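# Swap screen-flagged drives in a dock for bench spares

## Task

Take out every drive the screen flags and fit one of the two spare drives from the bench mat in its place. Each new drive goes in connector end first (downward), turned the same way as its neighbours. All other drives must finish exactly where they began. A drive inserted into a bay needs time to rebuild, and at no moment may more than one bay be missing its drive (even partly pulled) or be rebuilding, or the task fails. Set each removed drive straight down onto the mat. At the end the dock must rest flat on the mat, no drive may still be rebuilding, and the gripper must have released everything and moved away; anything kept in place only by the robot does not count.

## Robot and tools

Robot: a single Doosan M1013 six-joint arm with a Robotiq 2F-140 two-finger gripper. There is only one arm, so each control row covers the whole robot.

Frames: all reported positions use the scene frame. Its origin sits on the table surface directly beneath the arm base; +z is up, +x points forward, and +y is to the left when facing along +x. The base may be slightly tilted relative to the table. The reported hand position is approximate and drifts more when the arm is stretched far out.

Gripper geometry: the fingers extend along the gripper's own +z and close along its y axis. end_effector_position (the URDF link pinch) is the midpoint between the pads when shut. Fingertips stick out about 33 mm past that point when closed and about 9 mm when fully open. Closing pushes the tips roughly 24 mm further from the arm, so keep that clearance above any surface.

Tool execute_actions, argument actions: a list that is empty (just report the state) or holds one item. An action item is {"rows": [...], "steps": n}, with 1 to 15 rows and steps up to 15 (default 15). Each step lasts 1/30 s and uses one row; if rows run out, the final row repeats. A wait item is {"steps": n} with n up to 300 and no rows; it sends nothing new and returns once that many steps have elapsed since the previous result, counting your thinking time. Optional pictures: true/false chooses whether camera images come back.

Each row is 9 numbers, each between -1 and 1, in this order: arm/djoint_1 (waist), arm/djoint_2 (shoulder), arm/djoint_3 (elbow), arm/djoint_4 (forearm roll), arm/djoint_5 (wrist pitch), arm/djoint_6 (wrist roll), gripper/position, gripper/force_limit, gripper/speed.

The six joint values are offsets, not targets. They are measured from the joint angles printed in the most recent result that includes them (before any such result, and for second or later calls within one reply, from where the arm stands when the action begins). They are not relative to the previous row, so a row of zeros pulls the arm back to those reference angles rather than holding still. Scaling: 1.0 equals 1.398 rad for waist and shoulder, 2.097 rad for elbow, 2.622 rad for the three wrist joints. Ranges in rad: elbow -2.792 to 2.792; all others -6.283 to 6.283. A call that would push a joint more than 0.010 rad beyond its range is refused and nothing moves. Real ends may differ by up to 0.010 rad; requests beyond them are clipped and the result may say "joint sent to its limit".

Motion limits: peak target speeds are 2.09 rad/s (waist, shoulder), 3.14 (elbow), 3.93 (wrist joints), reached after 0.3 s, with all joints arriving together. Each target is kept within 0.456 rad (waist, shoulder), 0.683 (elbow), 0.854 (wrists) of the measured angle, and targets that would move the gripper more than 70 mm from where it is get scaled back, so big moves take several calls. Between calls the arm keeps heading for the last row's target until it nearly stops or a step is HELD.

Gripper numbers are absolute settings, not offsets. position: +1 fully open (140 mm), pads touch near -0.8, -1 closes until blocked. force_limit on parts up to 40 mm wide: about 14 N at -1, 60 N at 0, 107 N at +1. speed: about 30 mm/s at -1, 140 at 0, 250 at +1. To grasp, send position -1 and confirm object_status = 2. object_status: 0 moving, 1 blocked while opening, 2 blocked while closing (holding), 3 reached the setting or pads met (a thin part may still be held). To squeeze harder while holding, raise force_limit and also switch position between -1 and -0.98. position_measured is in counts: 3 fully open, 230 pads together, not linear.

Result lines: end_effector_position (m), end_effector_quat_wxyz, linear and angular velocities, Joint positions and Joint velocities (rad, rad/s, in column order), gripper status. "joint command not followed" means the clearance check altered targets (mounts and posts count as arm). HELD marks steps where your row was partly or wholly not sent. MOTOR HOT warns of overheating; an OVER-TEMPERATURE FAULT brakes the arm until cool.

Faults to avoid: contact torque reaching a joint's load limit (waist 302, shoulder 302, elbow 142, wrist joints 40 N m, held weight included) or any external force of 144 N stops the arm for 10 s, drops the rest of the call, and lets the arm yield. Move gently near the dock, avoid shoving or slamming, don't drop drives, and never push or knock anything off the table. Occasionally a loose object may be nudged by an outside disturbance.

Cameras: cam_high (672x504), cam_low (672x504), cam_wrist (504x504 fisheye, near link wrist_camera_optical, possibly offset up to 51 mm and tilted up to 29 degrees). Tool zoom_image takes camera (one of those names) and region [x0, y0, x1, y1] in that image's pixels, at most 504x504, and returns a closer look at the latest frame.

Tool read_manual, optional section "licences", returns licence text only. Tool finished_scene takes scene, the number of the current scene; it ends and grades that scene irreversibly, so call it only once drives are placed, rebuilding is over and the gripper is open and clear. Replying without any tool call ends the run.

Each tool is called after "Emit:" by a JSON object that holds its "name" and its "arguments".

## Session

Emit:
{"name": "execute_actions", "arguments": {"actions": []}}

Scene clock: 0.00 s of 8600.00 s.
end_effector_position=(+0.1066, -0.3075, +0.1708) position_measured=3 object_status=3 end_effector_quat_wxyz=(+0.053, +0.828, +0.510, -0.227) end_effector_velocity=(-0.001, -0.000, +0.000) end_effector_angular_velocity=(-0.001, +0.001, -0.001)
Joint positions: [-0.89  -0.301  2.422 -0.553  1.056 -0.113]
Joint velocities: [-0.002 -0.    -0.    -0.001  0.     0.   ]

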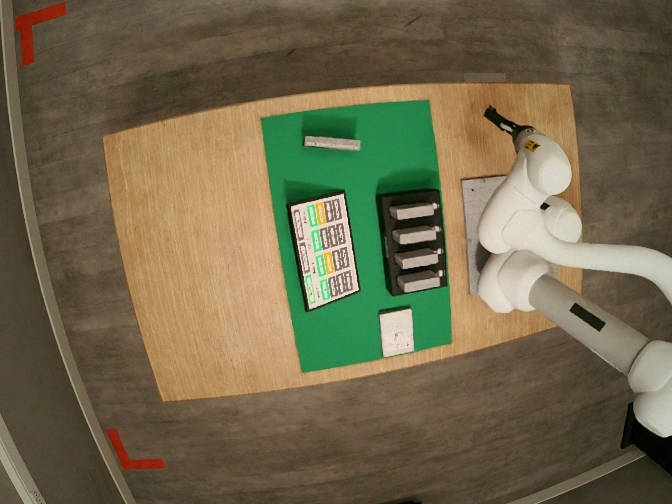

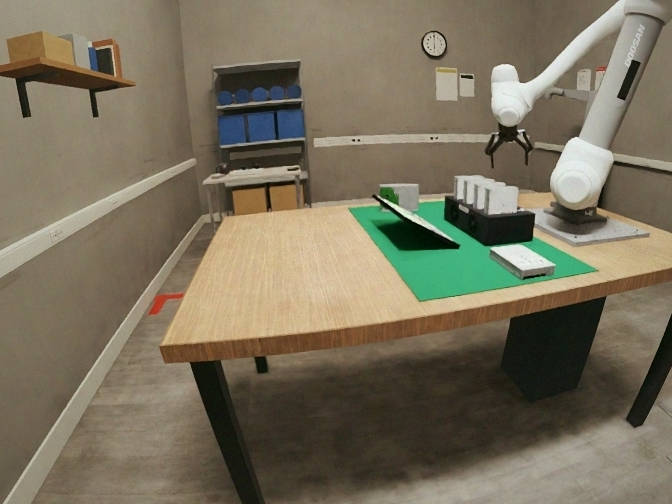

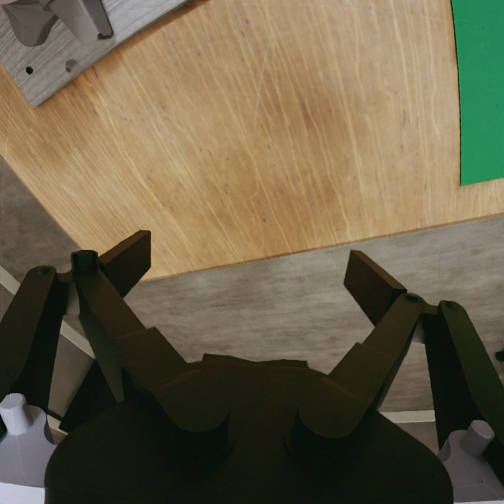

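Emit:
{"name": "execute_actions", "arguments": {"actions": [{"rows":[[0.1,0,-0.16,0.211,0.1,-0.096,1,0.3,0],[0.1,0,-0.16,0.211,0.1,-0.096,1,0.3,0],[0.1,0,-0.16,0.211,0.1,-0.096,1,0.3,0],[0.1,0,-0.16,0.211,0.1,-0.096,1,0.3,0],[0.1,0,-0.16,0.211,0.1,-0.096,1,0.3,0],[0.1,0,-0.16,0.211,0.1,-0.096,1,0.3,0],[0.4,0.105,-0.2117,0.211,0.1003,-0.096,1,0.3,0]],"steps":15}], "pictures": false}}

Emit:
{"name": "execute_actions", "arguments": {"actions": [{"steps":30}]}}

Scene clock: 17.30 s of 8600.00 s.
end_effector_position=(+0.2928, -0.2382, +0.2531) position_measured=3 object_status=3 end_effector_quat_wxyz=(+0.031, +0.793, +0.603, -0.083) end_effector_velocity=(+0.404, +0.247, +0.130) end_effector_angular_velocity=(+0.378, -0.222, +0.787)
Joint positions: [-0.637 -0.246  2.161 -0.193  1.227 -0.277]
Joint velocities: [ 0.774  0.231 -0.458  0.484  0.231 -0.22 ]
Steps of this call (steps 1 to 504: nothing new was sent; steps 505 to 519: all 15 steps of this action). Readings (joint positions | what the end effector reports):
505: [-0.889 -0.301 2.422 -0.552 1.057 -0.114] | position_measured=3 object_status=3
506: [-0.886 -0.301 2.415 -0.540 1.063 -0.119] | position_measured=3 object_status=3
508: [-0.870 -0.301 2.374 -0.473 1.094 -0.149] | position_measured=3 object_status=3
512: [-0.820 -0.300 2.272 -0.311 1.171 -0.223] | position_measured=3 object_status=3
519: the state above

Scene clock: 18.30 s of 8600.00 s.
end_effector_position=(+0.4338, -0.1018, +0.3087) position_measured=3 object_status=3 end_effector_quat_wxyz=(+0.000, +0.686, +0.728, +0.002) end_effector_velocity=(+0.001, -0.000, +0.001) end_effector_angular_velocity=(-0.001, -0.002, -0.001)
Joint positions: [-0.331 -0.154  1.978  0.     1.319 -0.365]
Joint velocities: [ 0.     0.    -0.002 -0.    -0.     0.001]
Steps of this call (steps 1 to 30: the robot went on to your last target). Readings (joint positions | what the end effector reports):
1: [-0.611 -0.238 2.145 -0.177 1.235 -0.284] | position_measured=3 object_status=3
2: [-0.585 -0.230 2.130 -0.160 1.243 -0.292] | position_measured=3 object_status=3
4: [-0.534 -0.215 2.099 -0.128 1.258 -0.306] | position_measured=3 object_status=3
8: [-0.433 -0.185 2.039 -0.064 1.288 -0.335] | position_measured=3 object_status=3
30: the state above
The arm was judged still, so your last target was given up. Only a new action makes it travel on or press farther. Fingers that are still opening or closing keep moving.

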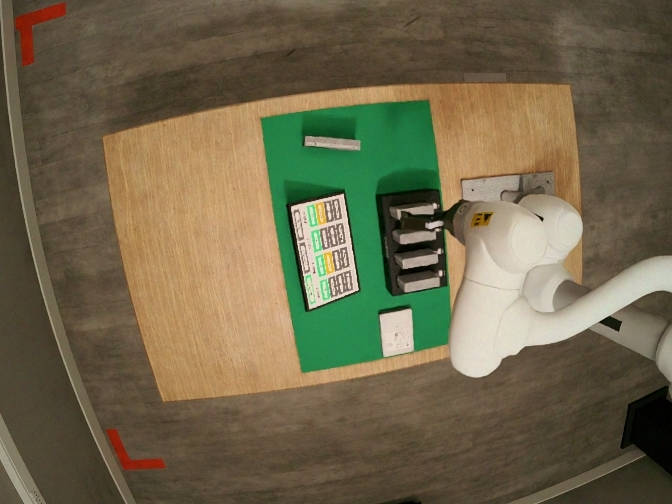

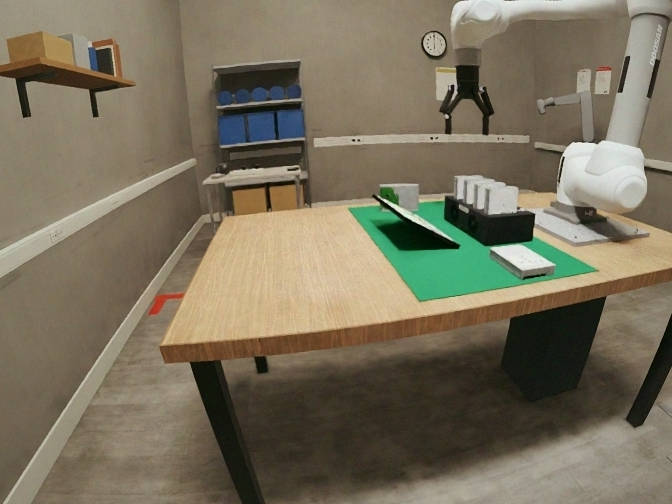

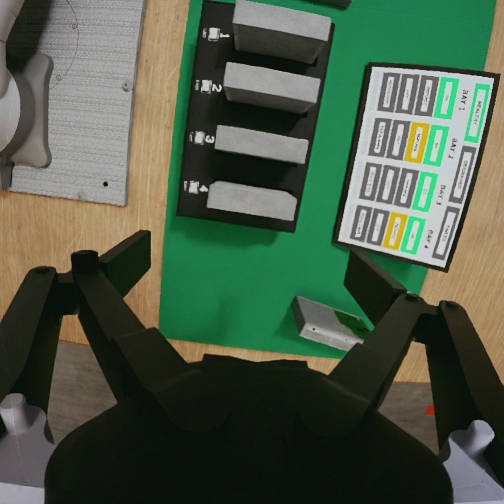

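Emit:
{"name": "execute_actions", "arguments": {"actions": [{"rows":[[0.0275,0.0393,0.078,0,-0.0838,0.0143,1,0.3,0]],"steps":15}], "pictures": false}}

Emit:
{"name": "execute_actions", "arguments": {"actions": [{"rows":[[0,0.0726,0.0504,0,-0.079,0,1,0.3,0]],"steps":15}]}}

Scene clock: 28.00 s of 8600.00 s.
end_effector_position=(+0.4292, -0.0824, +0.1991) position_measured=3 object_status=3 end_effector_quat_wxyz=(+0.001, +0.686, +0.728, +0.003) end_effector_velocity=(+0.001, +0.000, -0.000) end_effector_angular_velocity=(+0.000, -0.001, -0.000)
Joint positions: [-0.292 -0.1    2.142  0.     1.1   -0.327]
Joint velocities: [ 0.001  0.001 -0.     0.    -0.001  0.   ]
Steps of this call (steps 1 to 276: nothing new was sent; steps 277 to 291: all 15 steps of this action). Readings (joint positions | what the end effector reports):
277: [-0.330 -0.154 1.979 0.000 1.318 -0.365] | position_measured=3 object_status=3
278: [-0.328 -0.151 1.987 0.000 1.306 -0.363] | position_measured=3 object_status=3
280: [-0.317 -0.135 2.035 0.000 1.241 -0.352] | position_measured=3 object_status=3
284: [-0.295 -0.103 2.131 0.000 1.115 -0.330] | position_measured=3 object_status=3
291: the state above

Scene clock: 28.50 s of 8600.00 s.
end_effector_position=(+0.4297, -0.0821, +0.1052) position_measured=3 object_status=3 end_effector_quat_wxyz=(+0.001, +0.686, +0.728, +0.002) end_effector_velocity=(-0.000, -0.000, -0.001) end_effector_angular_velocity=(-0.000, +0.001, -0.000)
Joint positions: [-0.292  0.002  2.247  0.     0.892 -0.327]
Joint velocities: [-0.001  0.001  0.001 -0.001 -0.    -0.   ]
Steps of this call (steps 1 to 15: all 15 steps of this action). Readings (joint positions | what the end effector reports):
1: [-0.292 -0.099 2.142 0.000 1.098 -0.327] | position_measured=3 object_status=3
2: [-0.292 -0.093 2.148 0.000 1.086 -0.327] | position_measured=3 object_status=3
4: [-0.292 -0.061 2.182 0.000 1.020 -0.327] | position_measured=3 object_status=3
8: [-0.292 -0.001 2.244 0.000 0.900 -0.327] | position_measured=3 object_status=3
15: the state above

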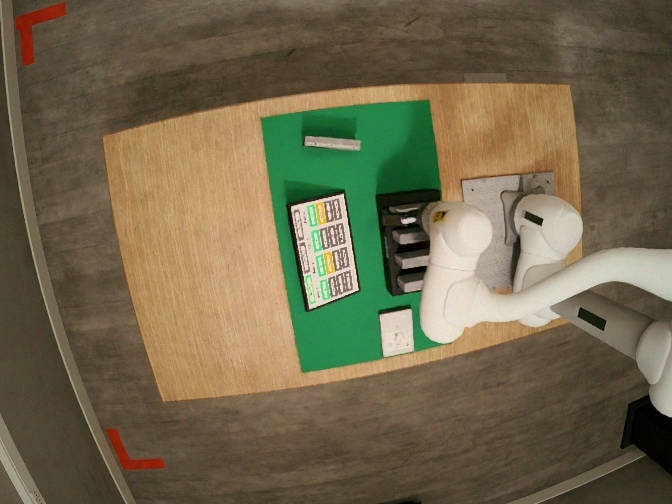

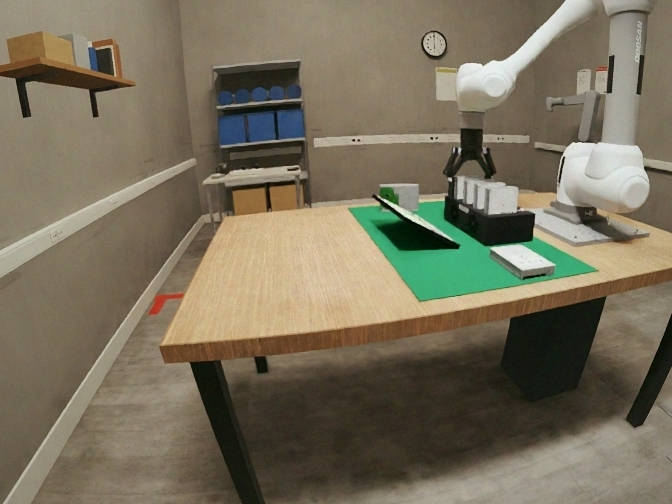

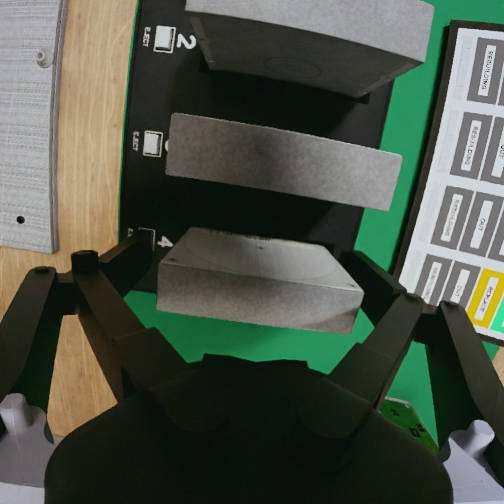

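Emit:
{"name": "execute_actions", "arguments": {"actions": [{"rows":[[-0.0015,0.001,-0.0007,0,0,0.0165,1,0.3,0],[-0.0015,0.001,-0.0007,0,0,0.0165,1,0.3,0],[-0.0015,0.001,-0.0007,0,0,0.0165,1,0.3,0],[-0.0015,0.001,-0.0007,0,0,0.0165,1,0.3,0],[-0.0015,0.001,-0.0007,0,0,0.0165,1,0.3,0],[-0.0015,0.003,0.0003,0,-0.002,0.0165,1,0.3,0],[-0.0015,0.005,0.0013,0,-0.004,0.0165,1,0.3,0],[-0.0015,0.0065,0.0022,0,-0.0055,0.0165,1,0.3,0],[-0.0015,0.0083,0.0031,0,-0.007,0.0165,1,0.3,0]],"steps":15}]}}

Scene clock: 37.00 s of 8600.00 s.
end_effector_position=(+0.4305, -0.0833, +0.0975) position_measured=3 object_status=3 end_effector_quat_wxyz=(+0.001, +0.702, +0.712, +0.003) end_effector_velocity=(+0.001, -0.000, -0.000) end_effector_angular_velocity=(-0.000, -0.001, -0.001)
Joint positions: [-0.294  0.013  2.253  0.     0.874 -0.284]
Joint velocities: [ 0.     0.002 -0.001 -0.    -0.002  0.002]
Steps of this call (steps 1 to 15: the robot went on to your last target; steps 16 to 240: nothing new was sent; steps 241 to 255: all 15 steps of this action). Readings (joint positions | what the end effector reports):
241: [-0.292 0.002 2.247 0.000 0.892 -0.326] | position_measured=3 object_status=3
242: [-0.293 0.002 2.247 0.000 0.892 -0.314] | position_measured=3 object_status=3
244: [-0.294 0.003 2.246 0.000 0.892 -0.289] | position_measured=3 object_status=3
248: [-0.294 0.007 2.248 0.000 0.885 -0.284] | position_measured=3 object_status=3
255: the state above

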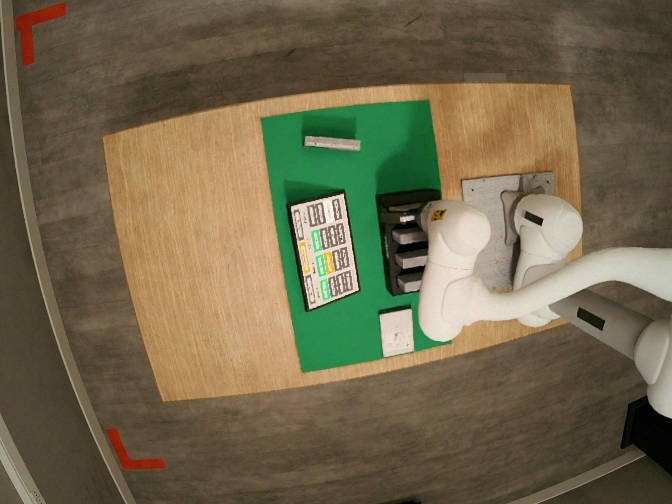

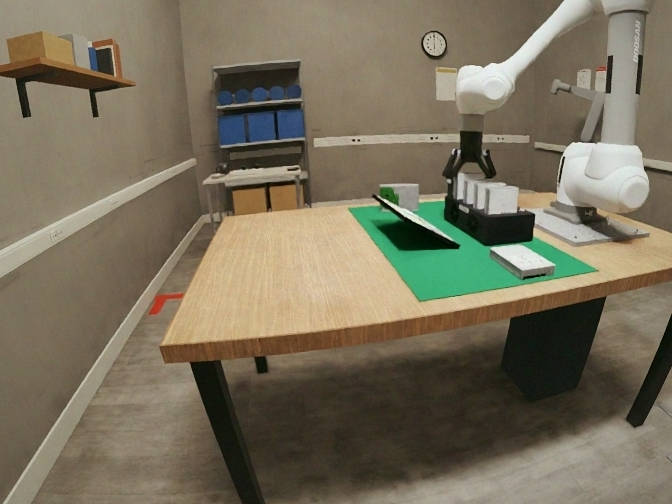

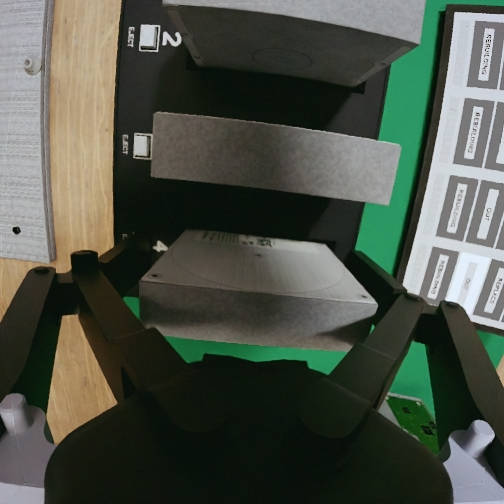

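Emit:
{"name": "execute_actions", "arguments": {"actions": [{"rows":[[0,-0.0355,-0.021,0,0.0357,0,1,0.3,0]],"steps":12}], "pictures": false}}

Emit:
{"name": "execute_actions", "arguments": {"actions": [{"rows":[[0,0,0,0,0,0,-1,0.3,0]],"steps":15}], "pictures": false}}

Emit:
{"name": "execute_actions", "arguments": {"actions": [{"rows":[[0,-0.007,-0.005,0,0.0077,0,-1,0.3,0],[0,-0.014,-0.0105,0,0.0159,0,-1,0.3,0],[0,-0.021,-0.016,0,0.024,0,-1,0.3,0],[0,-0.0285,-0.0216,0,0.0325,0,-1,0.3,0],[0,-0.035,-0.0275,0,0.0407,0,-1,0.3,0],[0,-0.042,-0.033,0,0.049,0,-1,0.3,0],[0,-0.0485,-0.039,0,0.057,0,-1,0.3,0],[0,-0.0545,-0.0452,0,0.0652,0,-1,0.3,0]],"steps":15}], "pictures": false}}

Emit:
{"name": "execute_actions", "arguments": {"actions": [{"rows":[[0,-0.0391,-0.0594,0,0.0683,0,-1,0.3,0]],"steps":12}], "pictures": false}}

Emit:
{"name": "execute_actions", "arguments": {"actions": [{"rows":[[0.465,0.328,-0.235,0,0.0134,0.248,-1,0.3,0]],"steps":15}], "pictures": false}}

Emit:
{"name": "execute_actions", "arguments": {"actions": [{"steps":25}]}}

Scene clock: 52.47 s of 8600.00 s.
end_effector_position=(+0.4311, -0.0836, +0.1388) position_measured=3 object_status=3 end_effector_quat_wxyz=(+0.001, +0.702, +0.712, +0.003) end_effector_velocity=(+0.001, -0.000, +0.001) end_effector_angular_velocity=(-0.000, -0.002, -0.000)
Joint positions: [-0.294 -0.036  2.209  0.     0.968 -0.284]
Joint velocities: [-0.    -0.001 -0.002  0.     0.001 -0.   ]
Steps of this call (steps 1 to 15: the robot went on to your last target; steps 16 to 452: nothing new was sent; steps 453 to 464: all 12 steps of this action). Readings (joint positions | what the end effector reports):
453: [-0.294 0.013 2.253 0.000 0.876 -0.284] | position_measured=3 object_status=3
454: [-0.294 0.007 2.249 0.000 0.887 -0.284] | position_measured=3 object_status=3
456: [-0.294 -0.021 2.223 0.000 0.940 -0.284] | position_measured=3 object_status=3
460: [-0.294 -0.036 2.210 0.000 0.967 -0.284] | position_measured=3 object_status=3
464: the state above

Scene clock: 52.97 s of 8600.00 s.
end_effector_position=(+0.4312, -0.0836, +0.1389) position_measured=77 object_status=0 end_effector_quat_wxyz=(+0.001, +0.702, +0.712, +0.003) end_effector_velocity=(-0.001, -0.000, -0.000) end_effector_angular_velocity=(+0.000, +0.001, -0.000)
Joint positions: [-0.294 -0.036  2.209  0.     0.968 -0.284]
Joint velocities: [-0.001 -0.     0.001 -0.     0.    -0.   ]
Steps of this call (steps 1 to 15: all 15 steps of this action). Readings (joint positions | what the end effector reports):
1: [-0.294 -0.036 2.209 0.000 0.968 -0.284] | position_measured=3 object_status=0
2: [-0.294 -0.036 2.209 0.000 0.968 -0.284] | position_measured=9 object_status=0
4: [-0.294 -0.036 2.209 0.000 0.968 -0.284] | position_measured=24 object_status=0
8: [-0.294 -0.036 2.209 0.000 0.968 -0.284] | position_measured=54 object_status=0
15: the state above

Scene clock: 53.47 s of 8600.00 s.
end_effector_position=(+0.4309, -0.0838, +0.2182) position_measured=77 object_status=2 end_effector_quat_wxyz=(+0.001, +0.702, +0.712, +0.003) end_effector_velocity=(+0.000, -0.001, +0.002) end_effector_angular_velocity=(+0.000, -0.001, -0.002)
Joint positions: [-0.294 -0.112  2.115  0.     1.139 -0.284]
Joint velocities: [-0.002 -0.002 -0.003  0.     0.004 -0.   ]
Steps of this call (steps 1 to 15: all 15 steps of this action). Readings (joint positions | what the end effector reports):
1: [-0.294 -0.037 2.209 0.000 0.969 -0.284] | position_measured=77 object_status=0
2: [-0.294 -0.041 2.205 0.000 0.978 -0.284] | position_measured=77 object_status=2
4: [-0.294 -0.055 2.188 0.000 1.009 -0.284] | position_measured=77 object_status=2
8: [-0.294 -0.092 2.143 0.000 1.089 -0.284] | position_measured=77 object_status=2
15: the state above

Scene clock: 53.87 s of 8600.00 s.
end_effector_position=(+0.4305, -0.0840, +0.3075) position_measured=77 object_status=2 end_effector_quat_wxyz=(+0.001, +0.702, +0.712, +0.003) end_effector_velocity=(+0.001, +0.000, +0.003) end_effector_angular_velocity=(-0.001, -0.003, +0.001)
Joint positions: [-0.294 -0.167  1.99   0.     1.317 -0.284]
Joint velocities: [ 0.001 -0.001 -0.005  0.     0.002 -0.   ]
Steps of this call (steps 1 to 12: all 12 steps of this action). Readings (joint positions | what the end effector reports):
1: [-0.294 -0.113 2.114 0.000 1.140 -0.284] | position_measured=77 object_status=2
2: [-0.294 -0.116 2.106 0.000 1.152 -0.284] | position_measured=77 object_status=2
4: [-0.294 -0.136 2.061 0.000 1.217 -0.284] | position_measured=77 object_status=2
8: [-0.294 -0.166 1.992 0.000 1.314 -0.284] | position_measured=77 object_status=2
12: the state above

Scene clock: 54.37 s of 8600.00 s.
end_effector_position=(+0.5883, +0.0580, +0.3254) position_measured=77 object_status=2 end_effector_quat_wxyz=(+0.001, +0.715, +0.699, +0.003) end_effector_velocity=(+0.241, +0.436, -0.002) end_effector_angular_velocity=(-0.001, +0.003, +0.082)
Joint positions: [0.016 0.077 1.728 0.    1.336 0.062]
Joint velocities: [ 0.72   0.454 -0.486 -0.001  0.035  0.637]
Steps of this call (steps 1 to 15: all 15 steps of this action). Readings (joint positions | what the end effector reports):
1: [-0.293 -0.166 1.990 0.000 1.318 -0.283] | position_measured=77 object_status=2
2: [-0.287 -0.160 1.983 0.000 1.318 -0.274] | position_measured=77 object_status=2
4: [-0.252 -0.125 1.945 0.000 1.321 -0.223] | position_measured=77 object_status=2
8: [-0.156 -0.039 1.852 0.000 1.327 -0.102] | position_measured=77 object_status=2
15: the state above

Scene clock: 55.20 s of 8600.00 s.
end_effector_position=(+0.6578, +0.3004, +0.3104) position_measured=77 object_status=2 end_effector_quat_wxyz=(+0.001, +0.702, +0.712, +0.002) end_effector_velocity=(+0.001, +0.000, +0.000) end_effector_angular_velocity=(+0.001, -0.001, -0.001)
Joint positions: [0.356 0.292 1.498 0.    1.353 0.366]
Joint velocities: [-0.     0.    -0.001  0.    -0.     0.001]
Steps of this call (steps 1 to 25: the robot went on to your last target). Readings (joint positions | what the end effector reports):
1: [0.040 0.093 1.711 0.000 1.337 0.084] | position_measured=77 object_status=2
2: [0.064 0.108 1.695 0.000 1.339 0.105] | position_measured=77 object_status=2
4: [0.112 0.138 1.663 0.000 1.341 0.148] | position_measured=77 object_status=2
8: [0.204 0.196 1.601 0.000 1.345 0.230] | position_measured=77 object_status=2
25: the state above

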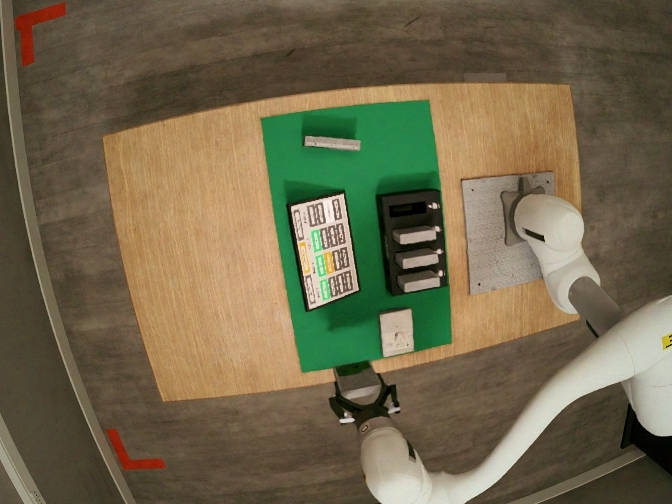

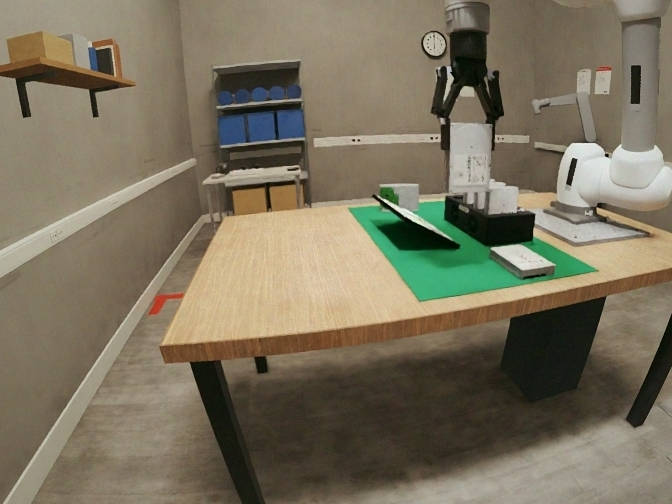

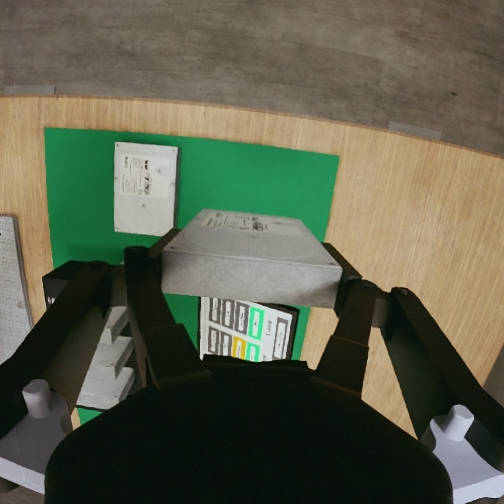

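Emit:
{"name": "execute_actions", "arguments": {"actions": [{"rows":[[0,0.078,0.0965,0,-0.1193,0,-1,0.3,0]],"steps":15}], "pictures": false}}

Emit:
{"name": "execute_actions", "arguments": {"actions": [{"steps":8}], "pictures": false}}

Emit:
{"name": "execute_actions", "arguments": {"actions": [{"rows":[[0,0.002,0.0014,0,-0.0022,0,-1,0.3,0]],"steps":8}], "pictures": false}}

Emit:
{"name": "execute_actions", "arguments": {"actions": [{"rows":[[0,0,0,0,0,0,1,0.3,0]],"steps":14}], "pictures": false}}

Emit:
{"name": "execute_actions", "arguments": {"actions": [{"rows":[[0,-0.08,-0.0979,0,0.1215,0,1,0.3,0]],"steps":15}], "pictures": false}}

Emit:
{"name": "execute_actions", "arguments": {"actions": [{"rows":[[-0.653,-0.0973,0.1343,0,-0.056,0.2567,1,0.3,0]],"steps":15}], "pictures": false}}

Emit:
{"name": "execute_actions", "arguments": {"actions": [{"steps":35}]}}

Scene clock: 66.83 s of 8600.00 s.
end_effector_position=(+0.6594, +0.3012, +0.1267) position_measured=77 object_status=2 end_effector_quat_wxyz=(+0.001, +0.702, +0.712, +0.003) end_effector_velocity=(-0.005, -0.002, -0.008) end_effector_angular_velocity=(-0.001, +0.007, -0.001)
Joint positions: [0.356 0.4   1.699 0.    1.04  0.366]
Joint velocities: [-0.001  0.002  0.013  0.002 -0.008 -0.   ]
Steps of this call (steps 1 to 15: the robot went on to your last target; steps 16 to 334: nothing new was sent; steps 335 to 349: all 15 steps of this action). Readings (joint positions | what the end effector reports):
335: [0.356 0.292 1.498 0.000 1.351 0.366] | position_measured=77 object_status=2
336: [0.356 0.296 1.505 0.000 1.339 0.366] | position_measured=77 object_status=2
338: [0.356 0.318 1.545 0.000 1.278 0.366] | position_measured=77 object_status=2
342: [0.356 0.363 1.629 0.000 1.149 0.366] | position_measured=77 object_status=2
349: the state above

Scene clock: 67.10 s of 8600.00 s.
end_effector_position=(+0.6592, +0.3011, +0.1262) position_measured=77 object_status=2 end_effector_quat_wxyz=(+0.001, +0.702, +0.712, +0.003) end_effector_velocity=(+0.001, +0.001, +0.000) end_effector_angular_velocity=(-0.001, -0.001, +0.001)
Joint positions: [0.356 0.401 1.7   0.    1.04  0.366]
Joint velocities: [ 0.001  0.    -0.001 -0.001  0.     0.   ]
Steps of this call (steps 1 to 8: the robot went on to your last target). Readings (joint positions | what the end effector reports):
1: [0.356 0.401 1.700 0.000 1.040 0.366] | position_measured=77 object_status=2
2: [0.356 0.401 1.700 0.000 1.040 0.366] | position_measured=77 object_status=2
4: [0.356 0.401 1.700 0.000 1.040 0.366] | position_measured=77 object_status=2
8: the state above

Scene clock: 67.37 s of 8600.00 s.
end_effector_position=(+0.6592, +0.3011, +0.1227) position_measured=77 object_status=2 end_effector_quat_wxyz=(+0.001, +0.702, +0.712, +0.003) end_effector_velocity=(+0.001, +0.000, +0.001) end_effector_angular_velocity=(-0.000, -0.002, -0.001)
Joint positions: [0.356 0.404 1.703 0.    1.034 0.366]
Joint velocities: [-0.     0.    -0.002 -0.001 -0.     0.002]
Steps of this call (steps 1 to 8: all 8 steps of this action). Readings (joint positions | what the end effector reports):
1: [0.356 0.401 1.700 0.000 1.039 0.366] | position_measured=77 object_status=2
2: [0.356 0.402 1.701 0.000 1.037 0.366] | position_measured=77 object_status=2
4: [0.356 0.403 1.703 0.000 1.035 0.366] | position_measured=77 object_status=2
8: the state above

Scene clock: 67.83 s of 8600.00 s.
end_effector_position=(+0.6592, +0.3011, +0.1227) position_measured=3 object_status=0 end_effector_quat_wxyz=(+0.001, +0.702, +0.712, +0.003) end_effector_velocity=(+0.000, +0.000, +0.000) end_effector_angular_velocity=(+0.001, -0.001, -0.000)
Joint positions: [0.356 0.404 1.703 0.    1.034 0.366]
Joint velocities: [ 0.    -0.    -0.001  0.     0.     0.   ]
Steps of this call (steps 1 to 14: all 14 steps of this action). Readings (joint positions | what the end effector reports):
1: [0.356 0.404 1.703 0.000 1.034 0.366] | position_measured=77 object_status=0
2: [0.356 0.404 1.703 0.000 1.034 0.366] | position_measured=77 object_status=0
4: [0.356 0.404 1.703 0.000 1.034 0.366] | position_measured=56 object_status=0
8: [0.356 0.404 1.703 0.000 1.034 0.366] | position_measured=26 object_status=0
14: the state above

Scene clock: 68.33 s of 8600.00 s.
end_effector_position=(+0.6578, +0.3004, +0.3099) position_measured=3 object_status=3 end_effector_quat_wxyz=(+0.001, +0.702, +0.712, +0.002) end_effector_velocity=(+0.000, -0.001, +0.005) end_effector_angular_velocity=(-0.002, +0.002, -0.000)
Joint positions: [0.356 0.292 1.498 0.    1.352 0.366]
Joint velocities: [-0.    -0.    -0.009 -0.001  0.012  0.   ]
Steps of this call (steps 1 to 15: all 15 steps of this action). Readings (joint positions | what the end effector reports):
1: [0.356 0.403 1.702 0.000 1.035 0.366] | position_measured=3 object_status=0
2: [0.356 0.400 1.695 0.000 1.047 0.366] | position_measured=3 object_status=0
4: [0.356 0.378 1.655 0.000 1.110 0.366] | position_measured=3 object_status=3
8: [0.356 0.331 1.571 0.000 1.240 0.366] | position_measured=3 object_status=3
15: the state above

Scene clock: 68.83 s of 8600.00 s.
end_effector_position=(+0.6652, +0.0825, +0.2794) position_measured=3 object_status=3 end_effector_quat_wxyz=(-0.000, +0.895, +0.447, +0.003) end_effector_velocity=(-0.027, -0.492, -0.050) end_effector_angular_velocity=(+0.008, +0.002, -1.291)
Joint positions: [0.048 0.221 1.645 0.    1.275 0.717]
Joint velocities: [-0.729 -0.114  0.235  0.001 -0.121  0.561]
Steps of this call (steps 1 to 15: all 15 steps of this action). Readings (joint positions | what the end effector reports):
1: [0.355 0.292 1.498 0.000 1.352 0.367] | position_measured=3 object_status=3
2: [0.349 0.290 1.503 0.000 1.350 0.377] | position_measured=3 object_status=3
4: [0.314 0.279 1.525 0.000 1.337 0.429] | position_measured=3 object_status=3
8: [0.217 0.254 1.578 0.000 1.310 0.555] | position_measured=3 object_status=3
15: the state above

Scene clock: 70.00 s of 8600.00 s.
end_effector_position=(+0.5495, -0.2846, +0.2489) position_measured=3 object_status=3 end_effector_quat_wxyz=(-0.001, +1.000, -0.000, +0.003) end_effector_velocity=(-0.000, -0.001, +0.000) end_effector_angular_velocity=(+0.000, -0.000, -0.003)
Joint positions: [-0.557  0.156  1.78   0.     1.205  1.039]
Joint velocities: [-0.002 -0.    -0.     0.001 -0.     0.001]
Steps of this call (steps 1 to 35: the robot went on to your last target). Readings (joint positions | what the end effector reports):
1: [0.023 0.217 1.653 0.000 1.271 0.736] | position_measured=3 object_status=3
2: [-0.002 0.214 1.661 0.000 1.267 0.753] | position_measured=3 object_status=3
4: [-0.052 0.207 1.674 0.000 1.260 0.786] | position_measured=3 object_status=3
8: [-0.152 0.196 1.697 0.000 1.248 0.840] | position_measured=3 object_status=3
35: the state above

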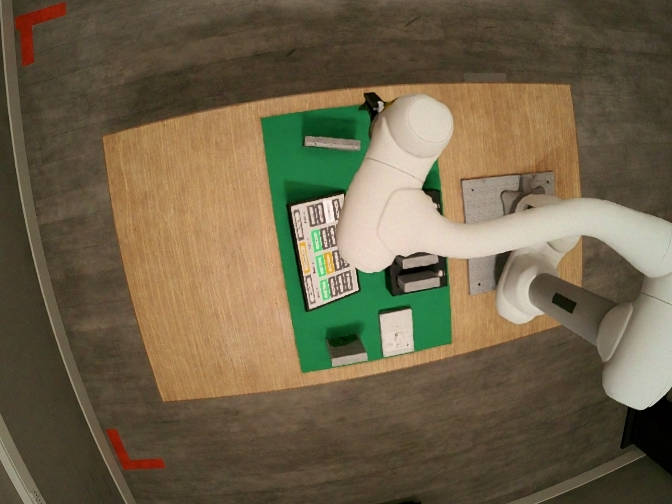

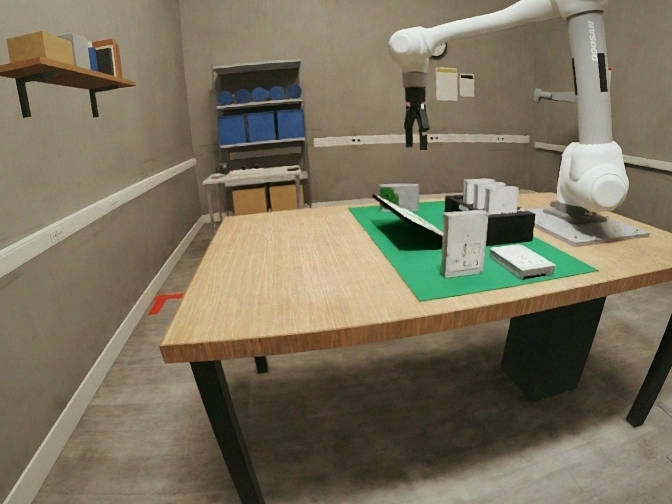

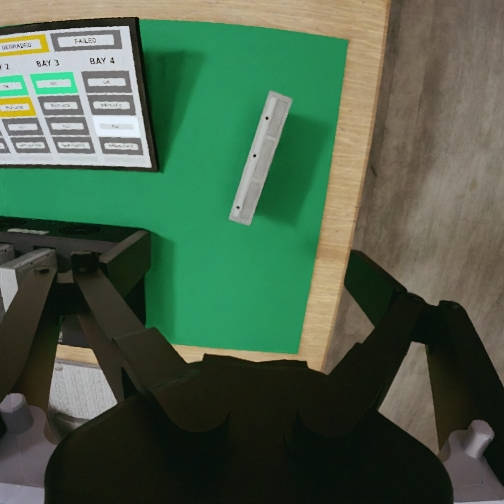

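Emit:
{"name": "execute_actions", "arguments": {"actions": [{"rows":[[-0.06,0,0.1,-0.3072,-0.679,0.3818,0.3,0.8,0]],"steps":15}], "pictures": false}}

Emit:
{"name": "execute_actions", "arguments": {"actions": [{"steps":25}], "pictures": false}}

Emit:
{"name": "execute_actions", "arguments": {"actions": [{"rows":[[-0.0661,-0.0572,0.2393,0,0,0,0.3,0.8,0]],"steps":15}], "pictures": false}}

Emit:
{"name": "execute_actions", "arguments": {"actions": [{"steps":25}]}}

Scene clock: 97.43 s of 8600.00 s.
end_effector_position=(+0.6296, -0.4639, +0.2558) position_measured=91 object_status=0 end_effector_quat_wxyz=(+0.236, +0.935, -0.134, +0.229) end_effector_velocity=(+0.379, -0.153, +0.197) end_effector_angular_velocity=(-0.661, -1.557, +0.260)
Joint positions: [-0.608  0.156  1.908 -0.49   0.491  1.636]
Joint velocities: [-0.085  0.     0.208 -0.794 -1.864  1.019]
Steps of this call (steps 1 to 15: the robot went on to your last target; steps 16 to 808: nothing new was sent; steps 809 to 823: all 15 steps of this action). Readings (joint positions | what the end effector reports):
809: [-0.557 0.156 1.780 -0.001 1.204 1.041] | position_measured=3 object_status=0
810: [-0.558 0.156 1.783 -0.012 1.192 1.053] | position_measured=9 object_status=0
812: [-0.565 0.156 1.799 -0.075 1.125 1.119] | position_measured=24 object_status=0
816: [-0.583 0.156 1.844 -0.246 0.920 1.322] | position_measured=54 object_status=0
823: the state above

Scene clock: 98.27 s of 8600.00 s.
end_effector_position=(+0.8016, -0.3679, +0.4314) position_measured=91 object_status=3 end_effector_quat_wxyz=(+0.129, +0.754, -0.009, +0.644) end_effector_velocity=(-0.001, -0.001, -0.001) end_effector_angular_velocity=(+0.002, +0.000, -0.001)
Joint positions: [-0.641  0.156  1.99  -0.805 -0.575  2.04 ]
Joint velocities: [-0.001  0.     0.002  0.001 -0.001  0.   ]
Steps of this call (steps 1 to 25: the robot went on to your last target). Readings (joint positions | what the end effector reports):
1: [-0.611 0.156 1.914 -0.516 0.428 1.669] | position_measured=91 object_status=0
2: [-0.613 0.156 1.921 -0.540 0.366 1.699] | position_measured=91 object_status=0
4: [-0.617 0.156 1.931 -0.580 0.244 1.751] | position_measured=91 object_status=3
8: [-0.624 0.156 1.948 -0.646 0.008 1.835] | position_measured=91 object_status=3
25: the state above

Scene clock: 98.77 s of 8600.00 s.
end_effector_position=(+0.6508, -0.3143, +0.2319) position_measured=91 object_status=3 end_effector_quat_wxyz=(+0.083, +0.830, -0.072, +0.547) end_effector_velocity=(-0.367, +0.175, -0.394) end_effector_angular_velocity=(+0.390, +0.487, -0.132)
Joint positions: [-0.703  0.102  2.33  -0.805 -0.575  2.04 ]
Joint velocities: [-0.137 -0.119  0.743 -0.002  0.    -0.002]
Steps of this call (steps 1 to 15: all 15 steps of this action). Readings (joint positions | what the end effector reports):
1: [-0.641 0.156 1.991 -0.805 -0.575 2.040] | position_measured=91 object_status=3
2: [-0.643 0.154 2.000 -0.805 -0.575 2.040] | position_measured=91 object_status=3
4: [-0.652 0.146 2.050 -0.805 -0.575 2.040] | position_measured=91 object_status=3
8: [-0.671 0.130 2.153 -0.805 -0.575 2.040] | position_measured=91 object_status=3
15: the state above

Scene clock: 99.60 s of 8600.00 s.
end_effector_position=(+0.5679, -0.2704, +0.1511) position_measured=91 object_status=3 end_effector_quat_wxyz=(+0.058, +0.859, -0.104, +0.498) end_effector_velocity=(+0.002, -0.001, +0.002) end_effector_angular_velocity=(-0.001, -0.003, -0.000)
Joint positions: [-0.733  0.076  2.491 -0.805 -0.575  2.04 ]
Joint velocities: [ 0.001  0.    -0.003  0.001  0.     0.001]
Steps of this call (steps 1 to 25: the robot went on to your last target). Readings (joint positions | what the end effector reports):
1: [-0.708 0.098 2.355 -0.805 -0.575 2.040] | position_measured=91 object_status=3
2: [-0.713 0.094 2.380 -0.805 -0.575 2.040] | position_measured=91 object_status=3
4: [-0.722 0.086 2.430 -0.805 -0.575 2.040] | position_measured=91 object_status=3
8: [-0.733 0.076 2.490 -0.805 -0.575 2.040] | position_measured=91 object_status=3
25: the state above

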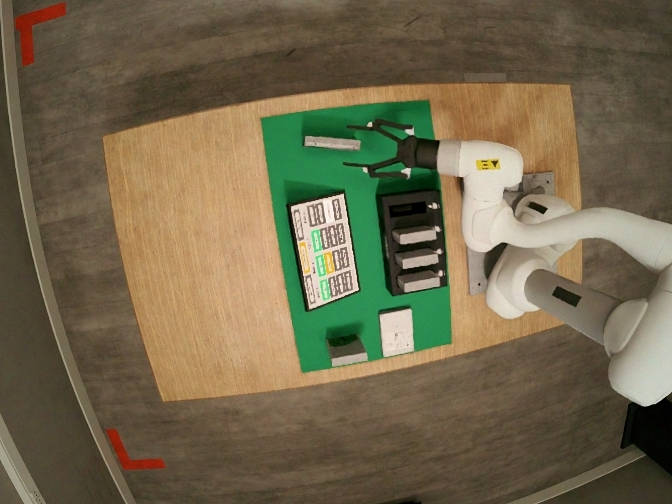

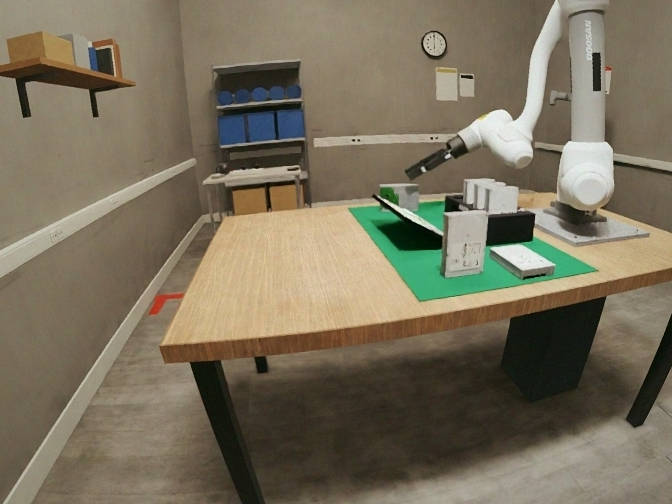

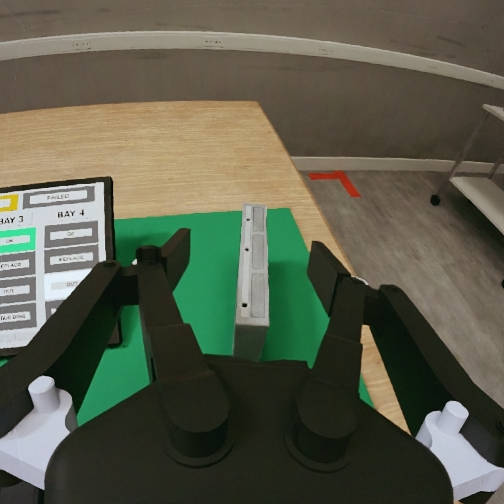

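Emit:
{"name": "execute_actions", "arguments": {"actions": [{"rows":[[0,0.1224,0.0185,0.0687,-0.0608,-0.0862,0.3,0.8,0]],"steps":15}]}}

Scene clock: 101.93 s of 8600.00 s.
end_effector_position=(+0.5683, -0.2703, +0.0812) position_measured=91 object_status=3 end_effector_quat_wxyz=(+0.058, +0.859, -0.104, +0.498) end_effector_velocity=(+0.000, +0.001, -0.001) end_effector_angular_velocity=(+0.001, +0.001, +0.001)
Joint positions: [-0.733  0.247  2.53  -0.625 -0.734  1.814]
Joint velocities: [ 0.002  0.002  0.     0.002 -0.001 -0.001]
Steps of this call (steps 1 to 15: the robot went on to your last target; steps 16 to 55: nothing new was sent; steps 56 to 70: all 15 steps of this action). Readings (joint positions | what the end effector reports):
56: [-0.733 0.077 2.492 -0.804 -0.575 2.039] | position_measured=91 object_status=3
57: [-0.733 0.083 2.493 -0.798 -0.581 2.031] | position_measured=91 object_status=3
59: [-0.733 0.118 2.501 -0.760 -0.614 1.984] | position_measured=91 object_status=3
63: [-0.733 0.229 2.526 -0.645 -0.716 1.839] | position_measured=91 object_status=3
70: the state above

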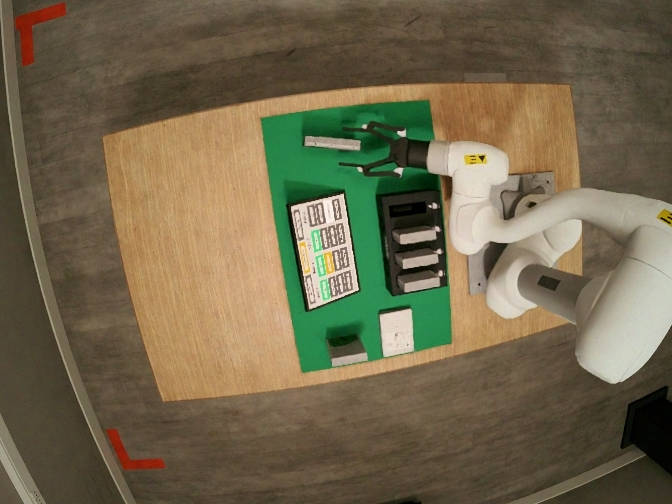

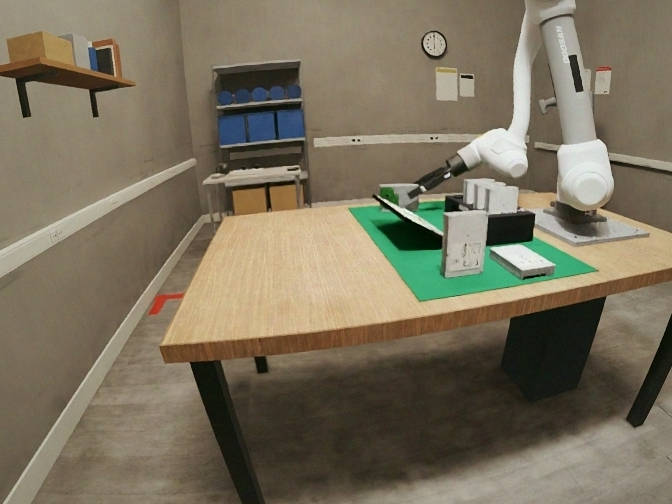

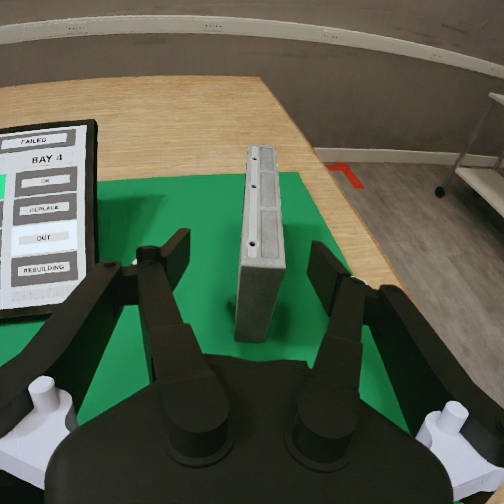

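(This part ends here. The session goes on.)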